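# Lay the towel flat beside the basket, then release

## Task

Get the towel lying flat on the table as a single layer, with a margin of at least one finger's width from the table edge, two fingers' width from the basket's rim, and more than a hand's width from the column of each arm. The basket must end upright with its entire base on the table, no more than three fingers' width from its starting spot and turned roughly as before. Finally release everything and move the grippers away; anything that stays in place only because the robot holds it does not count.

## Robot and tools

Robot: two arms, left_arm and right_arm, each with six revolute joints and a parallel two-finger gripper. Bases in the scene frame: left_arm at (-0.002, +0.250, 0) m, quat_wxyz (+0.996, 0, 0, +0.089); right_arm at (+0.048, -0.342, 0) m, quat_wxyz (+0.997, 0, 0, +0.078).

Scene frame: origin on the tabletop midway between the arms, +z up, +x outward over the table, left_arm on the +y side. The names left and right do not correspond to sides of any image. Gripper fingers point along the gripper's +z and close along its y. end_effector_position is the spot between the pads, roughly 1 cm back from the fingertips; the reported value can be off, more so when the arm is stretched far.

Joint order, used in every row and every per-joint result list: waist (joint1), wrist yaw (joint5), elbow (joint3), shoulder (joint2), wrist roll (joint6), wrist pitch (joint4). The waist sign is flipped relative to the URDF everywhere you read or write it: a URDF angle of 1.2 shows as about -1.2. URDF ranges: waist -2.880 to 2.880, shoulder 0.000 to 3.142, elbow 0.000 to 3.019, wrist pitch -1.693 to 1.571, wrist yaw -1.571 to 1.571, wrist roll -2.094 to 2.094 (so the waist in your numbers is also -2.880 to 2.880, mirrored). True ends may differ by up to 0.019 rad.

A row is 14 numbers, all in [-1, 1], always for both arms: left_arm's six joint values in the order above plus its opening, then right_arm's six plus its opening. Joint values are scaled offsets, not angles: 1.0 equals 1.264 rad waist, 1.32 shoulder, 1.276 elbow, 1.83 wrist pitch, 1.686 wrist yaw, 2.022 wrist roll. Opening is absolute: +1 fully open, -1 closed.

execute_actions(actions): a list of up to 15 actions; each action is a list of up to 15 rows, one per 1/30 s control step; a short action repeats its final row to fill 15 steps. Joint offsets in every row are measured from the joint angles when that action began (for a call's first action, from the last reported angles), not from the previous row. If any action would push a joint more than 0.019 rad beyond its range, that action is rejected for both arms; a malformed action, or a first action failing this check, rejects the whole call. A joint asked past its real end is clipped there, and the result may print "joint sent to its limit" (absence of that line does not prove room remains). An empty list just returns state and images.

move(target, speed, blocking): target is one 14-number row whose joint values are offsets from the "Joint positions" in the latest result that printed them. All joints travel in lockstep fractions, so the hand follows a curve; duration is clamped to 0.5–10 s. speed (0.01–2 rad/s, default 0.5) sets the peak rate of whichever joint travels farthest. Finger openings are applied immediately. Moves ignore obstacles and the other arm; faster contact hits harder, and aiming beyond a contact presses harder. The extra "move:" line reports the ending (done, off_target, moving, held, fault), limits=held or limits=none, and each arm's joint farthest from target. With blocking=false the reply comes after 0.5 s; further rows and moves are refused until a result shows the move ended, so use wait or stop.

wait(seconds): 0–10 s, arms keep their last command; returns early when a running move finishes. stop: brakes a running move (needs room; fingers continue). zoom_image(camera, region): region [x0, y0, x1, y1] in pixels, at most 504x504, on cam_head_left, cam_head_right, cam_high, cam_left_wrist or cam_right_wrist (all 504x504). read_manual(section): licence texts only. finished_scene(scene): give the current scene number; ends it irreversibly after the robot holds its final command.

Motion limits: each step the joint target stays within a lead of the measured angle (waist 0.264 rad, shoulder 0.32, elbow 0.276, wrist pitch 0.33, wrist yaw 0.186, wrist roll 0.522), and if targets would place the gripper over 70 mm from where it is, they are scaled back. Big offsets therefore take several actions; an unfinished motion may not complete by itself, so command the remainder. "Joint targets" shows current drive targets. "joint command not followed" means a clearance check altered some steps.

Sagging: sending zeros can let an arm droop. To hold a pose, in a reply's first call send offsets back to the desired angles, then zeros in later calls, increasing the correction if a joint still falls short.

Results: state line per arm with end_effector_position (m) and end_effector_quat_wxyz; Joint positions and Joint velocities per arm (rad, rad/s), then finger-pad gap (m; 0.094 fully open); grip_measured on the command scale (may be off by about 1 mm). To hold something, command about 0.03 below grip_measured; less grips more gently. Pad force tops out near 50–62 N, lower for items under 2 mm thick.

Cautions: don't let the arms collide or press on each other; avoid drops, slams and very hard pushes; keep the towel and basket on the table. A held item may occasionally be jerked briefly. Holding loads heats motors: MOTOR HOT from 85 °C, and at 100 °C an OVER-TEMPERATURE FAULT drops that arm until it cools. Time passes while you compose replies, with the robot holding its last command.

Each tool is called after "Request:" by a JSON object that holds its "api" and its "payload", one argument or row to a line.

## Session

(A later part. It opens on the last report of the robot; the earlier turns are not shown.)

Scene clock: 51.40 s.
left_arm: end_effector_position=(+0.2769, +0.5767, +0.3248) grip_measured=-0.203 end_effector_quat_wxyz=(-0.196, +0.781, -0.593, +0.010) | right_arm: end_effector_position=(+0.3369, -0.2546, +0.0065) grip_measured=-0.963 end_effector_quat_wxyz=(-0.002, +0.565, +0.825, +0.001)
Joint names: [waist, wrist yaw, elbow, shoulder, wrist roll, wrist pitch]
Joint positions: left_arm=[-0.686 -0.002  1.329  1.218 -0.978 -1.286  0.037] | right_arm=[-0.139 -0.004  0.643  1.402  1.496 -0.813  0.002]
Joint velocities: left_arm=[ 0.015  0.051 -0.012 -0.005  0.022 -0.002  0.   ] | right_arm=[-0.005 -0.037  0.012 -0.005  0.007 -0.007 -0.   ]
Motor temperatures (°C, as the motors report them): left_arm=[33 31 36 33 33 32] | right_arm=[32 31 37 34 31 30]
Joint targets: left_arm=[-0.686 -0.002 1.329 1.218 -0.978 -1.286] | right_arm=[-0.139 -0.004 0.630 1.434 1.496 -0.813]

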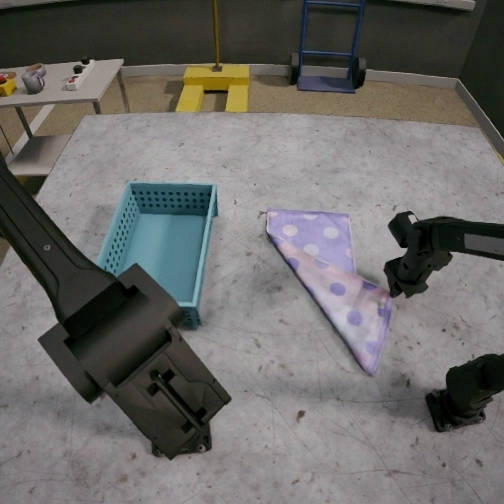

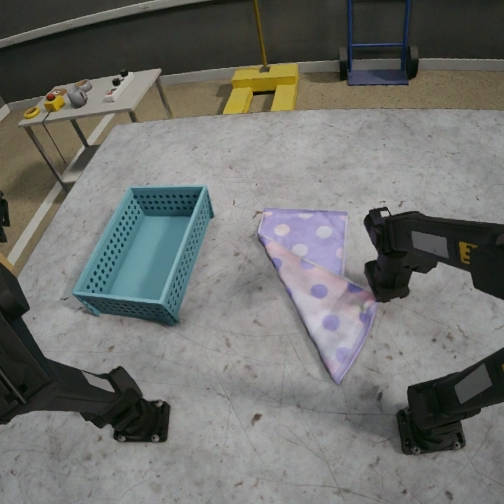

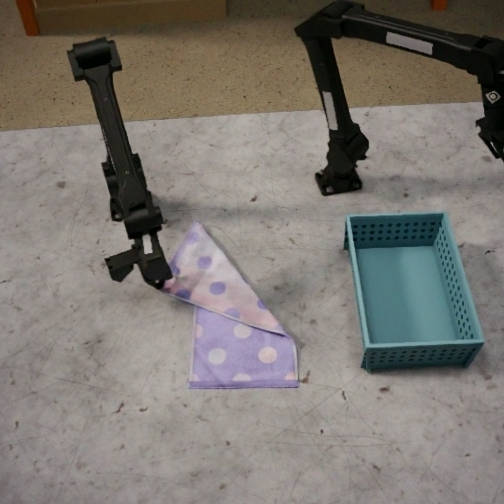

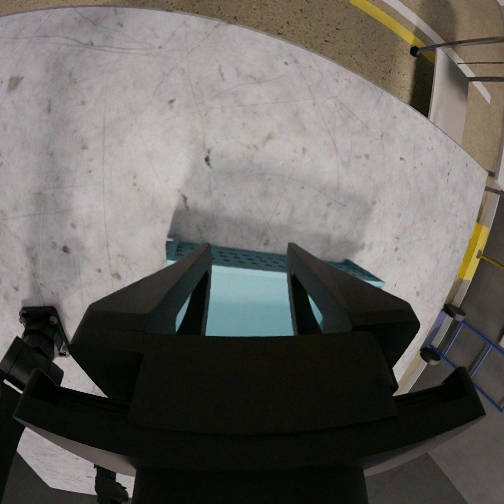

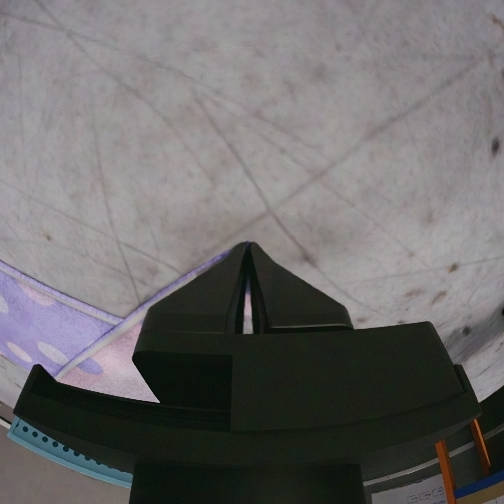

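Request:
{"api": "move", "payload": {
  "target": [0.2,0,0,0,0,0,-0.2,-0.49,0,0.28,-0.151,0.22,-0.285,-1],
  "speed": 0.6
}}

Request:
{"api": "move", "payload": {
  "target": [0,0,0,0,0,0,-0.2,-0.335,0,0.085,0.315,0.06,0.19,-1],
  "speed": 0.5
}}

Scene clock: 53.30 s.
left_arm: end_effector_position=(+0.3493, +0.4973, +0.3248) grip_measured=-0.203 end_effector_quat_wxyz=(+0.193, -0.701, +0.686, -0.034) | right_arm: end_effector_position=(+0.2460, -0.0876, +0.1721) grip_measured=-0.963 end_effector_quat_wxyz=(-0.001, +0.488, +0.873, +0.007)
Joint names: [waist, wrist yaw, elbow, shoulder, wrist roll, wrist pitch]
Joint positions: left_arm=[-0.435 -0.002  1.329  1.218 -0.978 -1.286  0.037] | right_arm=[-0.754 -0.004  0.962  1.201  1.929 -1.318  0.002]
Joint velocities: left_arm=[-0.005 -0.095  0.012 -0.015  0.007 -0.027 -0.   ] | right_arm=[ 0.005  0.007 -0.012 -0.005 -0.037 -0.002  0.001]
Motor temperatures (°C, as the motors report them): left_arm=[33 31 36 33 33 32] | right_arm=[32 31 37 34 31 30]
Joint targets: left_arm=[-0.434 -0.002 1.329 1.218 -0.978 -1.286] | right_arm=[-0.758 -0.004 1.000 1.203 1.940 -1.334]
move: off_target (right_arm); limits=none; left_arm: farthest joint: the waist, 0.002 radians from its target (0.253 radians at the start); right_arm: farthest joint: the elbow, 0.038 radians from its target (0.357 radians at the start)

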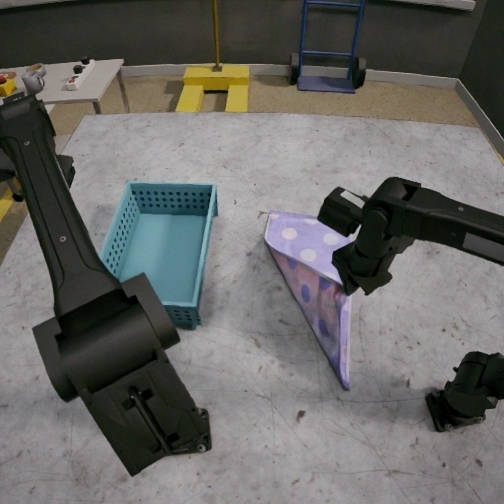

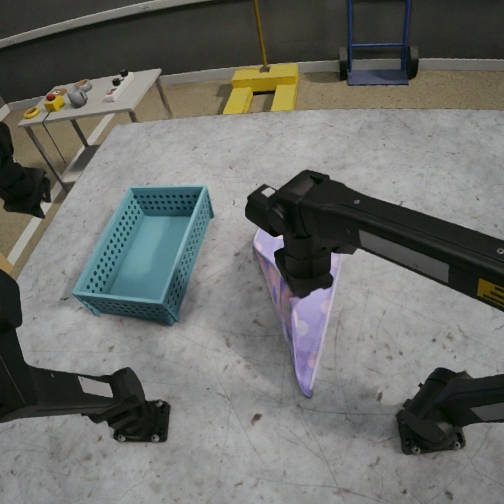

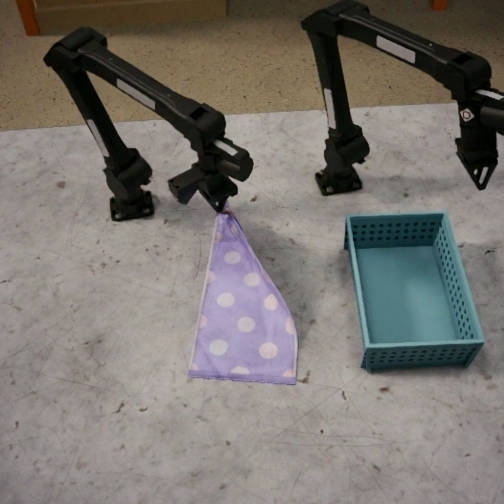

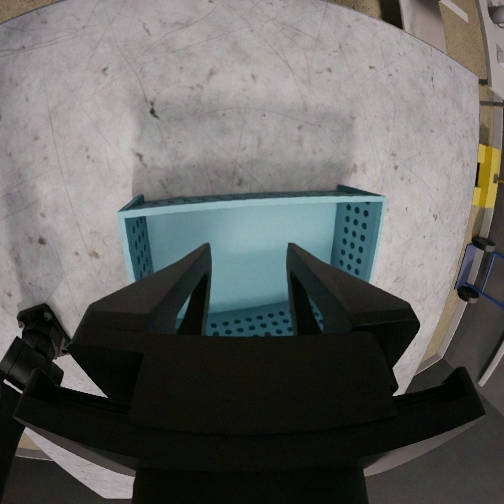

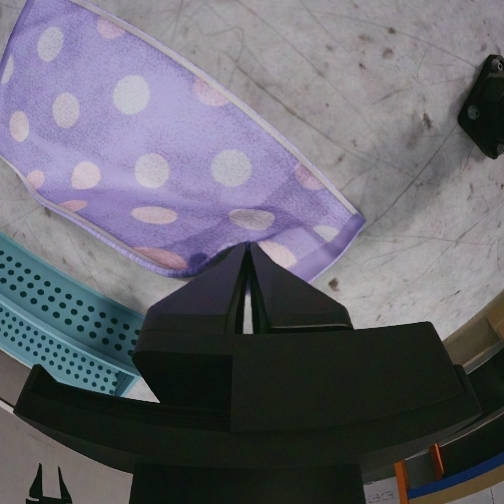

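Scene clock: 54.77 s.
left_arm: end_effector_position=(+0.3493, +0.4973, +0.3248) grip_measured=-0.203 end_effector_quat_wxyz=(+0.193, -0.701, +0.686, -0.034) | right_arm: end_effector_position=(+0.1477, +0.0702, +0.0491) grip_measured=-0.963 end_effector_quat_wxyz=(-0.002, +0.345, +0.938, -0.001)
Joint names: [waist, wrist yaw, elbow, shoulder, wrist roll, wrist pitch]
Joint positions: left_arm=[-0.435 -0.002  1.329  1.218 -0.978 -1.286  0.037] | right_arm=[-1.177 -0.004  1.03   1.615  2.038 -0.987  0.002]
Joint velocities: left_arm=[ 0.015  0.022 -0.012 -0.005 -0.051 -0.027  0.   ] | right_arm=[ 0.015 -0.081 -0.002 -0.005  0.007 -0.007 -0.   ]
Motor temperatures (°C, as the motors report them): left_arm=[33 31 36 33 33 32] | right_arm=[32 31 38 34 31 30]
Joint targets: left_arm=[-0.435 -0.002 1.329 1.218 -0.978 -1.286] | right_arm=[-1.177 -0.004 1.070 1.616 2.050 -0.971]
move: off_target (right_arm); limits=none; left_arm: farthest joint: the waist, 0.000 radians from its target (0.000 radians at the start); right_arm: farthest joint: the elbow, 0.040 radians from its target (0.108 radians at the start)

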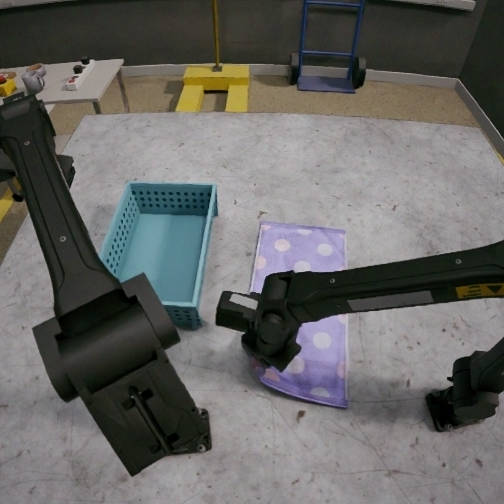

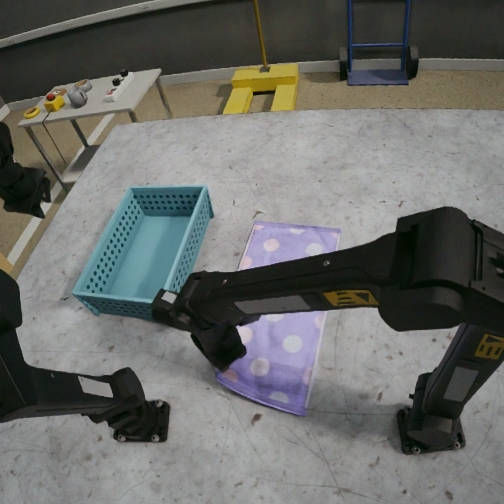

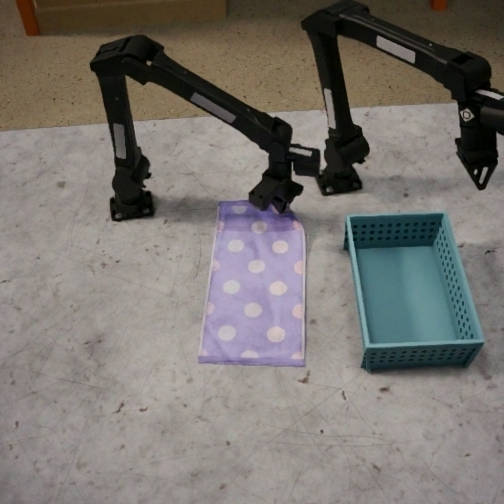

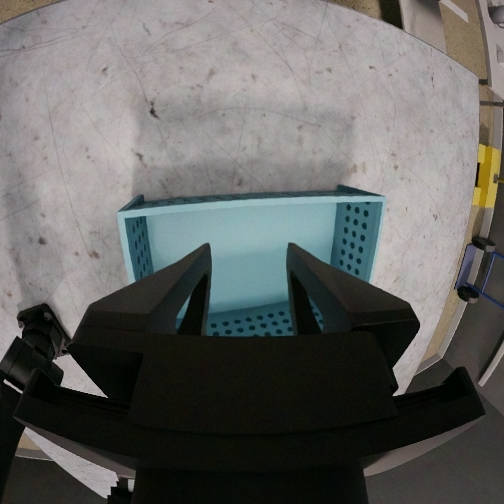

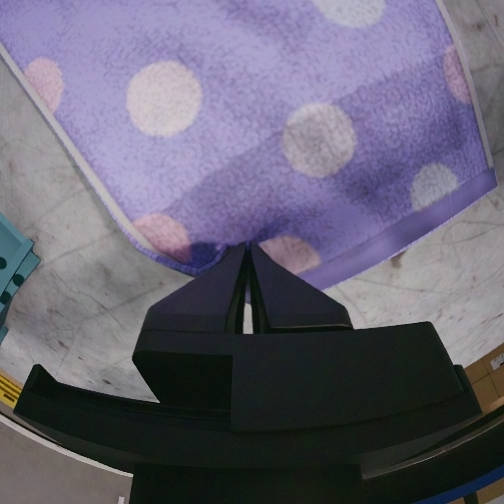

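Request:
{"api": "move", "payload": {
  "target": [0,0,0,0,0,0,-0.2,0,0,0.02,-0.08,0,0,-1],
  "speed": 0.3
}}

Request:
{"api": "execute_actions", "payload": {
  "actions": [
    [[0,0,0,0,0,0,-0.2,0,0,0.014,0,0,0,0]],
    [[0,0,0,0,0,0,-0.2,0,0,0.014,-0.06,0,0,0]]
  ]
}}

Scene clock: 55.83 s.
left_arm: end_effector_position=(+0.3493, +0.4973, +0.3248) grip_measured=-0.203 end_effector_quat_wxyz=(+0.193, -0.701, +0.686, -0.034) | right_arm: end_effector_position=(+0.1492, +0.0765, +0.0939) grip_measured=-0.963 end_effector_quat_wxyz=(-0.008, +0.345, +0.937, +0.054)
Joint names: [waist, wrist yaw, elbow, shoulder, wrist roll, wrist pitch]
Joint positions: left_arm=[-0.435 -0.002  1.329  1.218 -0.978 -1.286  0.037] | right_arm=[-1.177 -0.004  1.03   1.505  2.039 -0.987  0.002]
Joint velocities: left_arm=[ 0.015 -0.007 -0.022 -0.005 -0.037  0.007  0.   ] | right_arm=[ 0.005 -0.022 -0.002  0.005 -0.022 -0.012 -0.001]
Motor temperatures (°C, as the motors report them): left_arm=[33 31 36 33 33 32] | right_arm=[32 31 38 34 31 30]
Joint targets: left_arm=[-0.435 -0.002 1.329 1.218 -0.978 -1.286] | right_arm=[-1.177 -0.004 1.056 1.510 2.038 -0.987]
move: off_target (right_arm); limits=none; left_arm: farthest joint: the waist, 0.000 radians from its target (0.000 radians at the start); right_arm: farthest joint: the elbow, 0.025 radians from its target (0.025 radians at the start)

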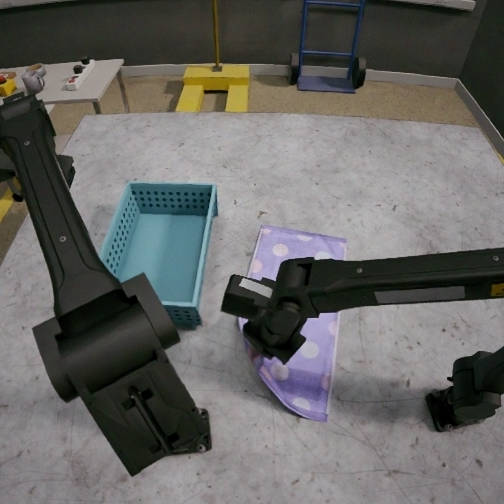

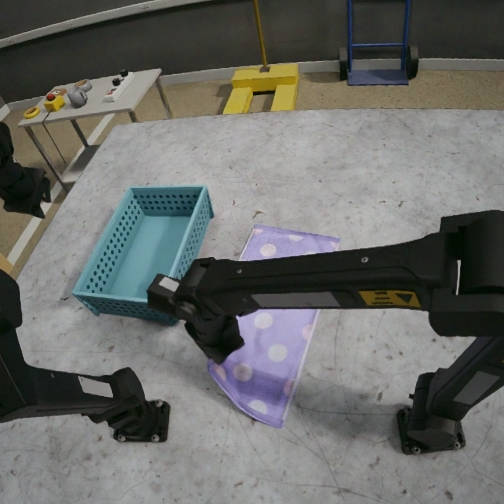

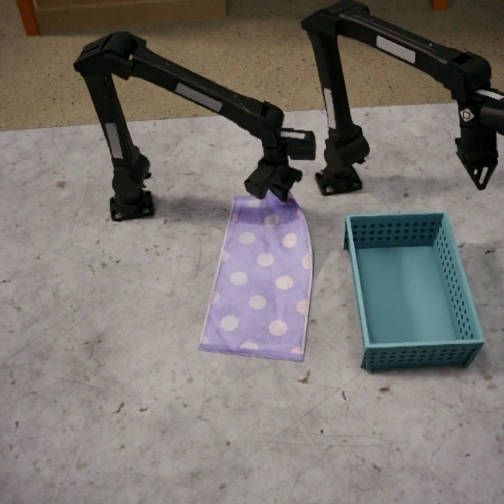

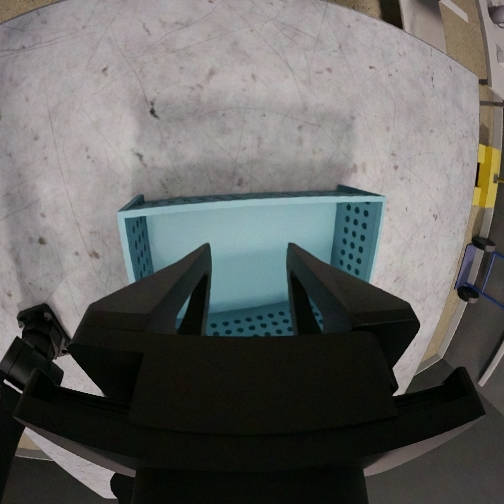

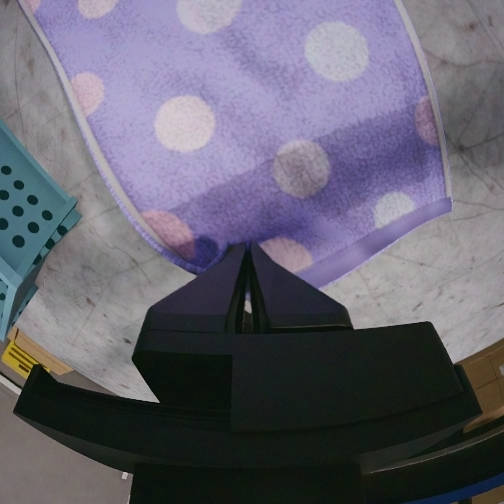

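Scene clock: 56.83 s.
left_arm: end_effector_position=(+0.3493, +0.4973, +0.3248) grip_measured=-0.203 end_effector_quat_wxyz=(+0.193, -0.701, +0.686, -0.034) | right_arm: end_effector_position=(+0.1496, +0.0780, +0.1313) grip_measured=-0.002 end_effector_quat_wxyz=(-0.013, +0.344, +0.934, +0.099)
Joint names: [waist, wrist yaw, elbow, shoulder, wrist roll, wrist pitch]
Joint positions: left_arm=[-0.435 -0.002  1.329  1.218 -0.978 -1.286  0.037] | right_arm=[-1.177 -0.004  1.03   1.413  2.039 -0.987  0.047]
Joint velocities: left_arm=[-0.005  0.037  0.007 -0.015 -0.125  0.002  0.   ] | right_arm=[ 0.015 -0.022 -0.002  0.005 -0.007 -0.012  0.001]
Motor temperatures (°C, as the motors report them): left_arm=[33 31 36 33 33 32] | right_arm=[32 31 38 34 31 30]
Joint targets: left_arm=[-0.435 -0.002 1.329 1.218 -0.978 -1.286] | right_arm=[-1.177 -0.004 1.048 1.426 2.039 -0.987]

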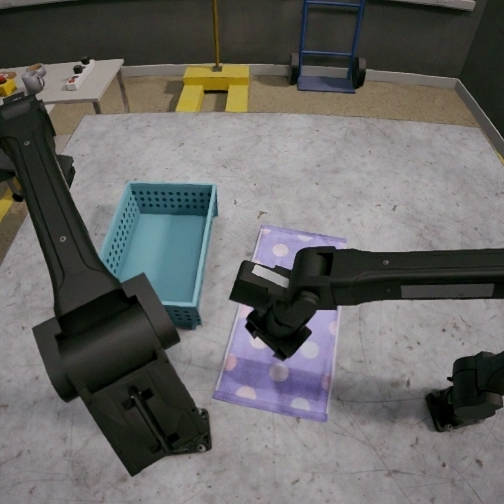

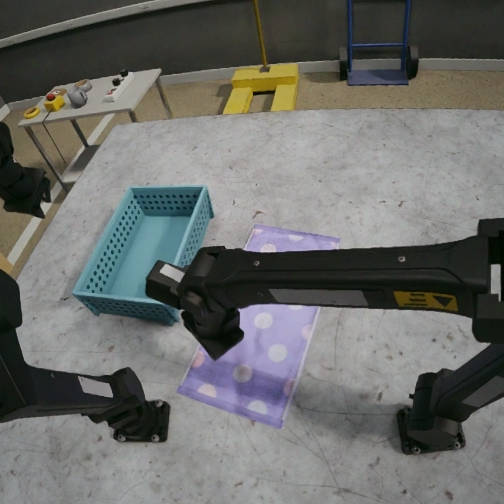

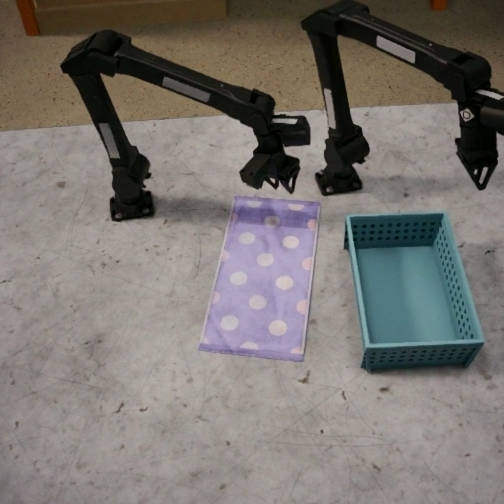

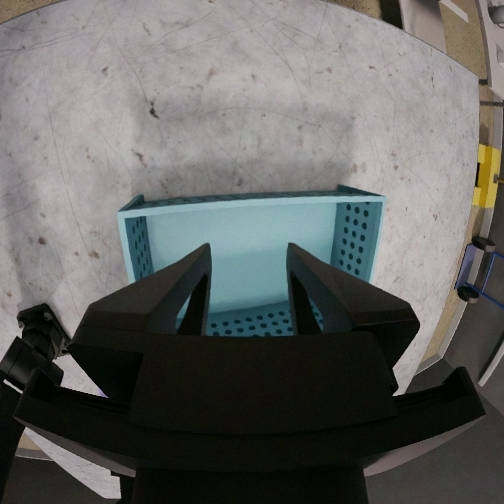

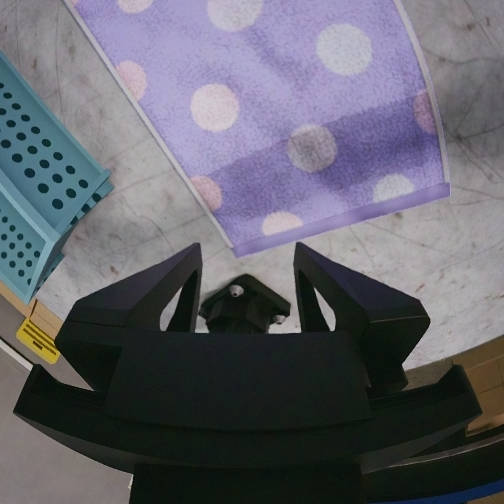

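Request:
{"api": "move", "payload": {
  "target": [0,0,0,0,0,0,-0.2,0.74,0,0.222,0.308,-0.37,-0.033,-0.2],
  "speed": 1
}}

Scene clock: 58.87 s.
left_arm: end_effector_position=(+0.3493, +0.4973, +0.3248) grip_measured=-0.203 end_effector_quat_wxyz=(+0.193, -0.701, +0.686, -0.034) | right_arm: end_effector_position=(+0.5164, -0.1524, +0.0402) grip_measured=-0.198 end_effector_quat_wxyz=(-0.001, +0.443, +0.897, +0.001)
Joint names: [waist, wrist yaw, elbow, shoulder, wrist roll, wrist pitch]
Joint positions: left_arm=[-0.435 -0.002  1.329  1.218 -0.978 -1.286  0.037] | right_arm=[-0.229 -0.004  1.272  1.811  1.302 -1.032  0.038]
Joint velocities: left_arm=[ 0.015  0.037  0.002 -0.015  0.022 -0.002 -0.   ] | right_arm=[-0.005 -0.007  0.002 -0.005  0.022  0.007 -0.001]
Motor temperatures (°C, as the motors report them): left_arm=[33 31 36 33 33 32] | right_arm=[32 31 38 35 31 30]
Joint targets: left_arm=[-0.435 -0.002 1.329 1.218 -0.978 -1.286] | right_arm=[-0.242 -0.004 1.313 1.820 1.290 -1.048]
move: off_target (right_arm); limits=none; left_arm: farthest joint: the waist, 0.000 radians from its target (0.000 radians at the start); right_arm: farthest joint: the elbow, 0.042 radians from its target (0.284 radians at the start)

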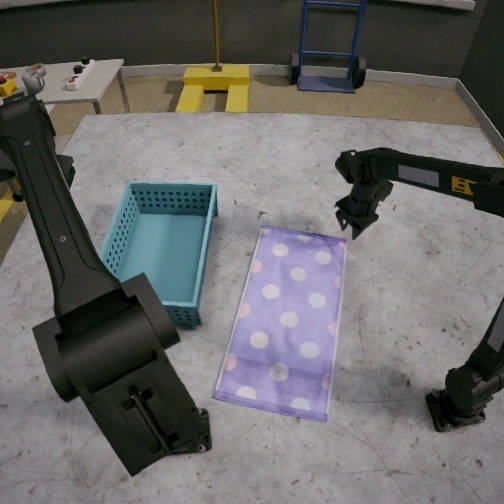

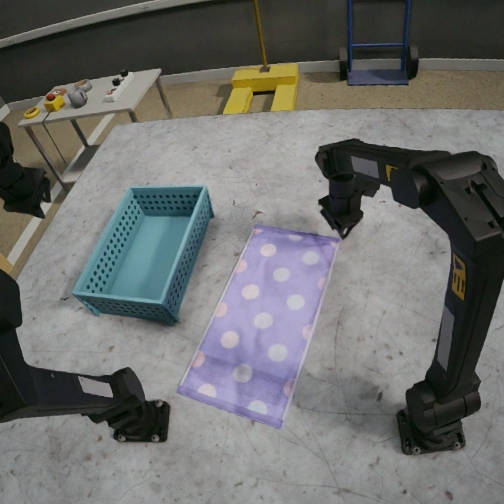

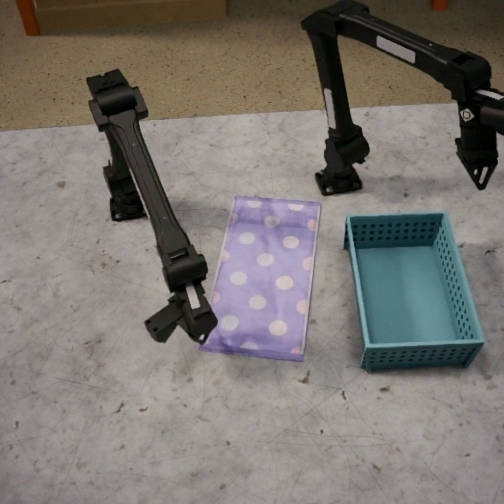

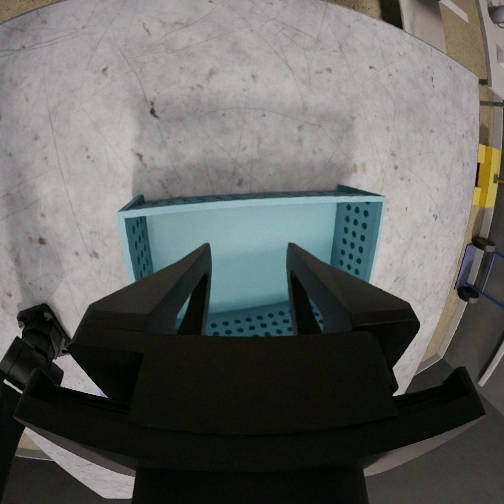

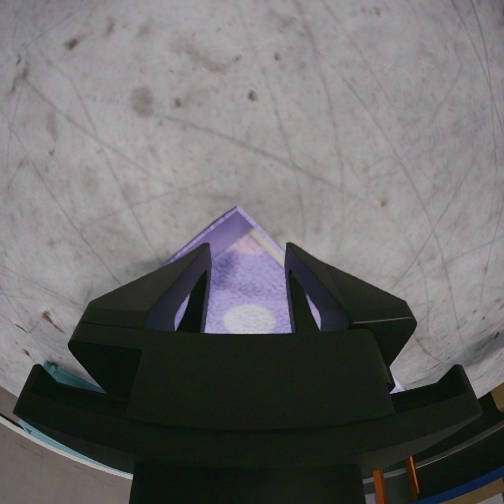

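Request:
{"api": "move", "payload": {
  "target": [0,0,0,0,0,0,-0.2,-0.022,0,0.01,0.075,0,0.037,-0.2],
  "speed": 0.2
}}

Request:
{"api": "execute_actions", "payload": {
  "actions": [
    [[0,0,0,0,0,0,-0.2,0,0,0,0.025,0,0,-0.3],[0,0,0,0,0,0,-0.2,0,0,0,0.025,0,0,-0.4],[0,0,0,0,0,0,-0.2,0,0,0,0.025,0,0,-0.5],[0,0,0,0,0,0,-0.2,0,0,0,0.025,0,0,-0.6],[0,0,0,0,0,0,-0.2,0,0,0,0.025,0,0,-0.8],[0,0,0,0,0,0,-0.2,0,0,0,0.025,0,0,-1]]
  ]
}}

Request:
{"api": "move", "payload": {
  "target": [0,0,0,0,0,0,-0.2,0.2,0,0.28,0.135,-0.11,-0.075,-1],
  "speed": 0.4
}}

Scene clock: 60.03 s.
left_arm: end_effector_position=(+0.3493, +0.4973, +0.3248) grip_measured=-0.203 end_effector_quat_wxyz=(+0.193, -0.701, +0.686, -0.034) | right_arm: end_effector_position=(+0.5194, -0.1452, +0.0048) grip_measured=-0.198 end_effector_quat_wxyz=(-0.007, +0.437, +0.899, -0.007)
Joint names: [waist, wrist yaw, elbow, shoulder, wrist roll, wrist pitch]
Joint positions: left_arm=[-0.435 -0.002  1.329  1.218 -0.978 -1.286  0.037] | right_arm=[-0.241 -0.002  1.272  1.884  1.302 -0.978  0.038]
Joint velocities: left_arm=[-0.005  0.007  0.002  0.005 -0.007  0.007 -0.   ] | right_arm=[ 0.005  0.066  0.002  0.005  0.007 -0.007  0.   ]
Motor temperatures (°C, as the motors report them): left_arm=[33 31 36 33 33 32] | right_arm=[32 31 38 35 31 30]
Joint targets: left_arm=[-0.435 -0.002 1.329 1.218 -0.978 -1.286] | right_arm=[-0.257 -0.003 1.284 1.910 1.302 -0.964]
move: off_target (right_arm); limits=none; left_arm: farthest joint: the waist, 0.000 radians from its target (0.000 radians at the start); right_arm: farthest joint: the shoulder, 0.026 radians from its target (0.099 radians at the start)

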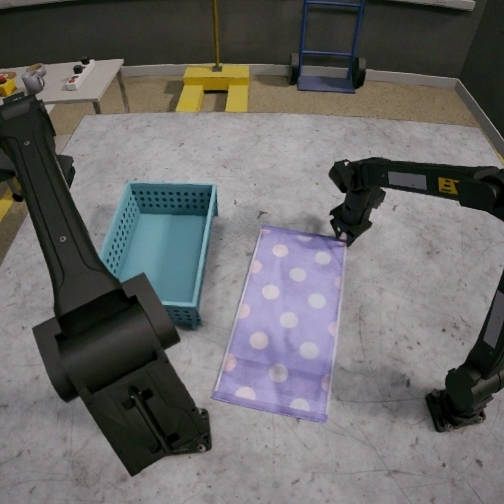

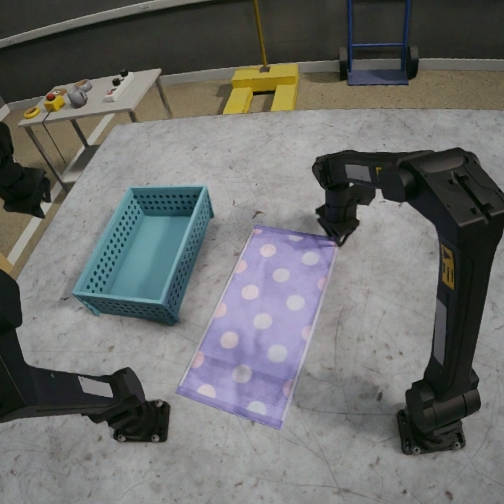

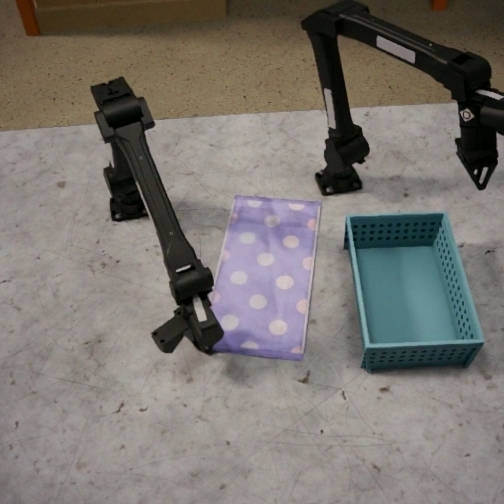

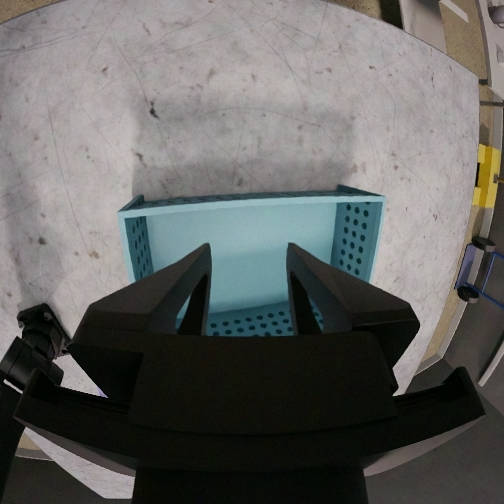

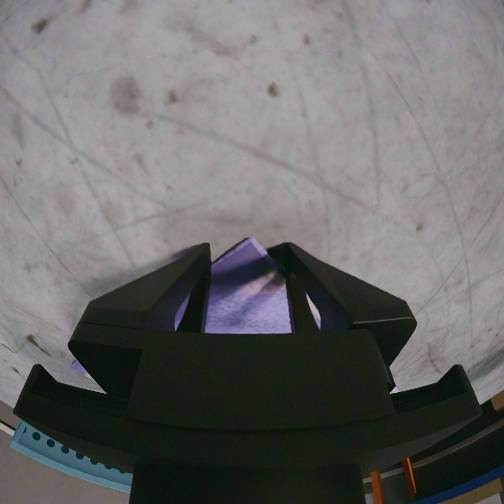

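Scene clock: 60.53 s.
left_arm: end_effector_position=(+0.3493, +0.4973, +0.3248) grip_measured=-0.203 end_effector_quat_wxyz=(+0.193, -0.701, +0.686, -0.034) | right_arm: end_effector_position=(+0.5194, -0.1452, +0.0048) grip_measured=-0.975 end_effector_quat_wxyz=(-0.007, +0.437, +0.899, -0.007)
Joint names: [waist, wrist yaw, elbow, shoulder, wrist roll, wrist pitch]
Joint positions: left_arm=[-0.435 -0.002  1.329  1.218 -0.978 -1.286  0.037] | right_arm=[-0.241 -0.002  1.272  1.884  1.302 -0.978  0.001]
Joint velocities: left_arm=[-0.024  0.066  0.012 -0.005  0.022  0.002  0.001] | right_arm=[-0.005 -0.051 -0.007  0.015  0.007  0.017 -0.   ]
Motor temperatures (°C, as the motors report them): left_arm=[33 31 36 33 33 32] | right_arm=[32 31 38 35 31 30]
Joint targets: left_arm=[-0.435 -0.002 1.329 1.218 -0.978 -1.286] | right_arm=[-0.241 -0.002 1.272 1.916 1.302 -0.978]

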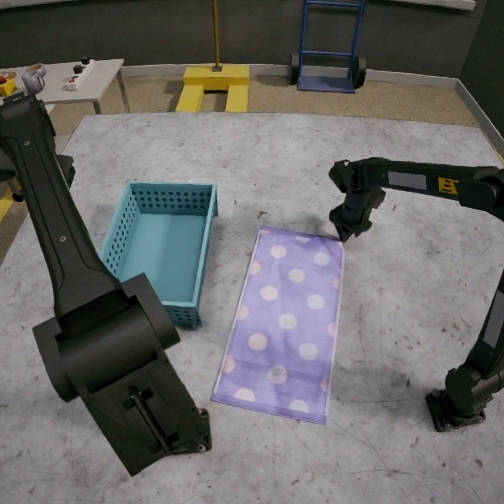

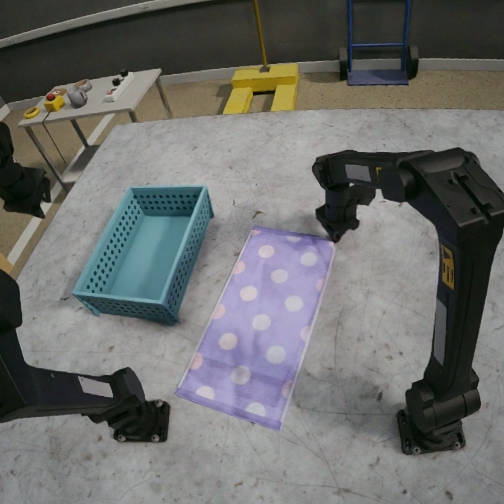

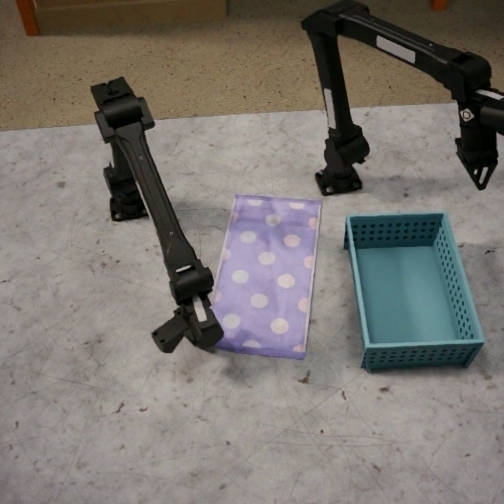

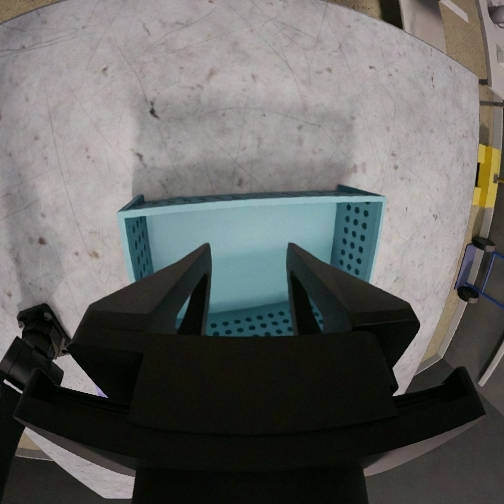

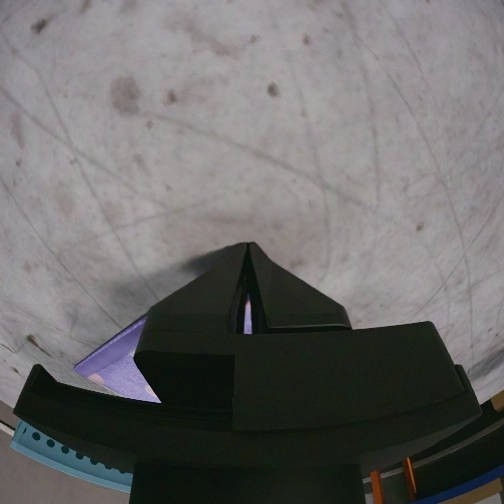

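Scene clock: 62.10 s.
left_arm: end_effector_position=(+0.3493, +0.4973, +0.3248) grip_measured=-0.203 end_effector_quat_wxyz=(+0.193, -0.701, +0.686, -0.034) | right_arm: end_effector_position=(+0.6436, -0.2558, +0.0266) grip_measured=-0.975 end_effector_quat_wxyz=(+0.008, +0.456, +0.890, +0.007)
Joint names: [waist, wrist yaw, elbow, shoulder, wrist roll, wrist pitch]
Joint positions: left_arm=[-0.435 -0.002  1.329  1.218 -0.978 -1.286  0.037] | right_arm=[ 0.011 -0.002  1.587  2.037  1.091 -1.1    0.001]
Joint velocities: left_arm=[-0.005 -0.037 -0.027 -0.005 -0.051 -0.007  0.001] | right_arm=[ 0.005 -0.022 -0.007  0.005 -0.037 -0.002 -0.001]
Motor temperatures (°C, as the motors report them): left_arm=[33 31 36 33 33 32] | right_arm=[32 31 38 35 31 30]
Joint targets: left_arm=[-0.435 -0.002 1.329 1.218 -0.978 -1.286] | right_arm=[0.012 -0.002 1.629 2.062 1.079 -1.116]
move: off_target (right_arm); limits=none; left_arm: farthest joint: the waist, 0.000 radians from its target (0.000 radians at the start); right_arm: farthest joint: the elbow, 0.042 radians from its target (0.357 radians at the start)

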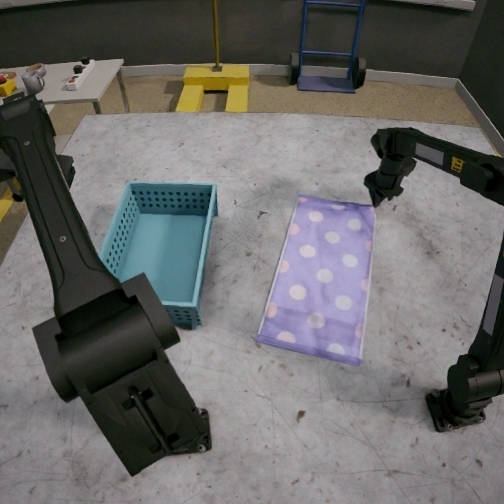

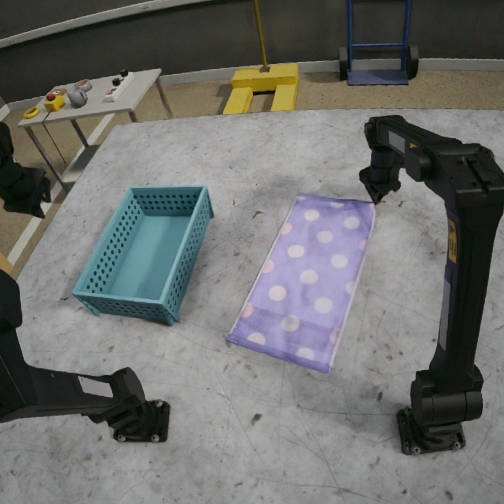

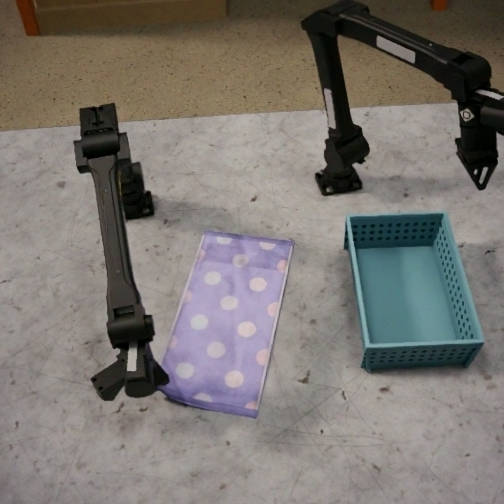

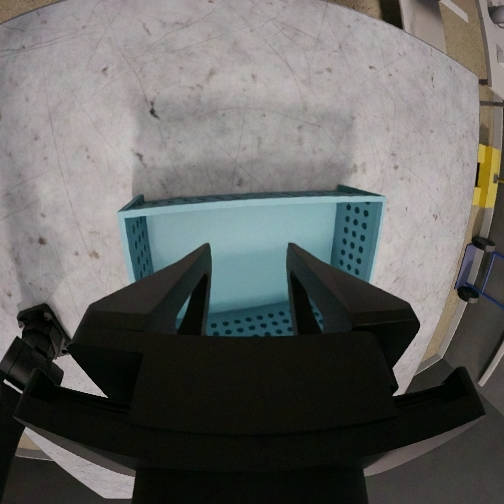

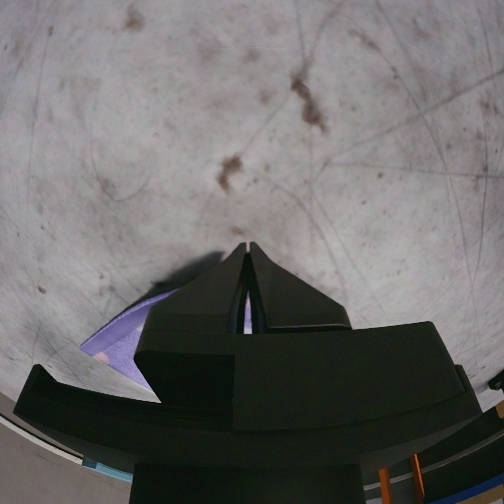

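Request:
{"api": "move", "payload": {
  "target": [-0.4,0,0,0,0,0,1,0.35,0,-0.1,-0.4,0,0,1],
  "speed": 0.7
}}

Scene clock: 63.77 s.
left_arm: end_effector_position=(+0.1827, +0.6379, +0.3248) grip_measured=+1.000 end_effector_quat_wxyz=(-0.196, +0.852, -0.486, -0.016) | right_arm: end_effector_position=(+0.5689, -0.5072, +0.2751) grip_measured=+1.000 end_effector_quat_wxyz=(+0.198, +0.628, +0.748, +0.083)
Joint names: [waist, wrist yaw, elbow, shoulder, wrist roll, wrist pitch]
Joint positions: left_arm=[-0.949 -0.002  1.329  1.218 -0.978 -1.286  0.094] | right_arm=[ 0.462 -0.002  1.458  1.497  1.091 -1.1    0.094]
Joint velocities: left_arm=[ 0.005 -0.022  0.012  0.005 -0.095 -0.012  0.   ] | right_arm=[-0.005  0.051  0.002 -0.015 -0.037 -0.017  0.   ]
Motor temperatures (°C, as the motors report them): left_arm=[33 31 36 33 33 32] | right_arm=[32 31 38 35 31 30]
Joint targets: left_arm=[-0.941 -0.002 1.329 1.218 -0.978 -1.286] | right_arm=[0.454 -0.002 1.459 1.509 1.091 -1.100]
move: done; limits=none; left_arm: farthest joint: the waist, 0.008 radians from its target (0.505 radians at the start); right_arm: farthest joint: the shoulder, 0.012 radians from its target (0.528 radians at the start)

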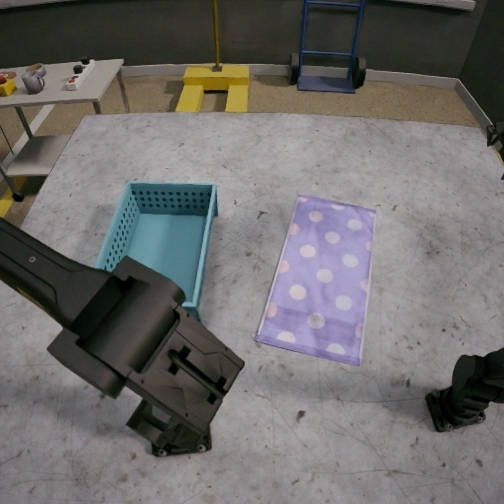

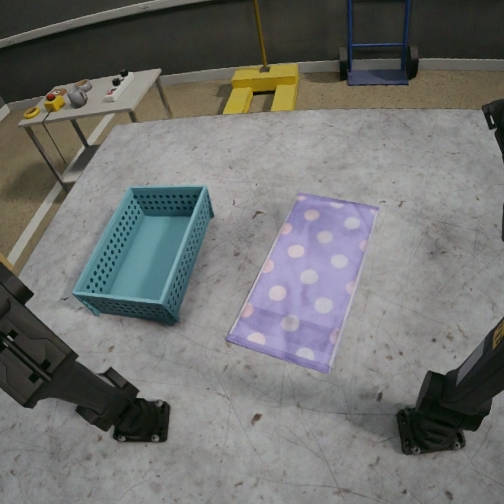

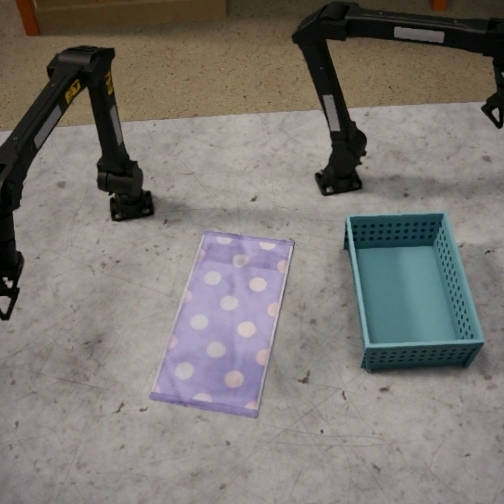

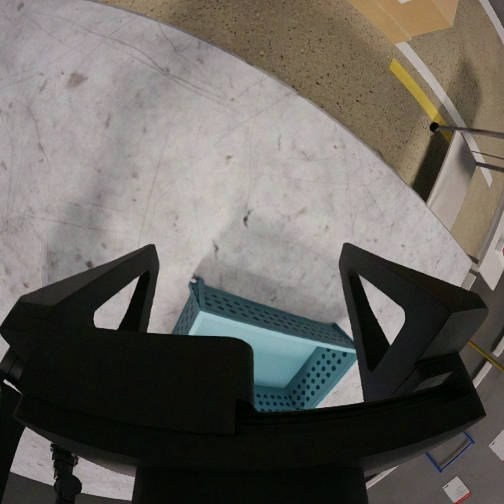

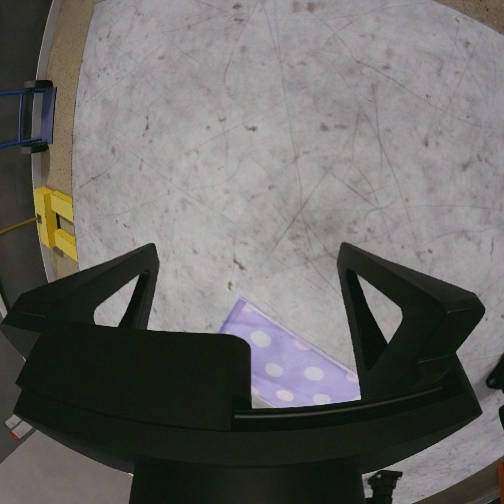

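Request:
{"api": "finished_scene", "payload": {
  "scene": 1
}}

The scene is finished: the task was done.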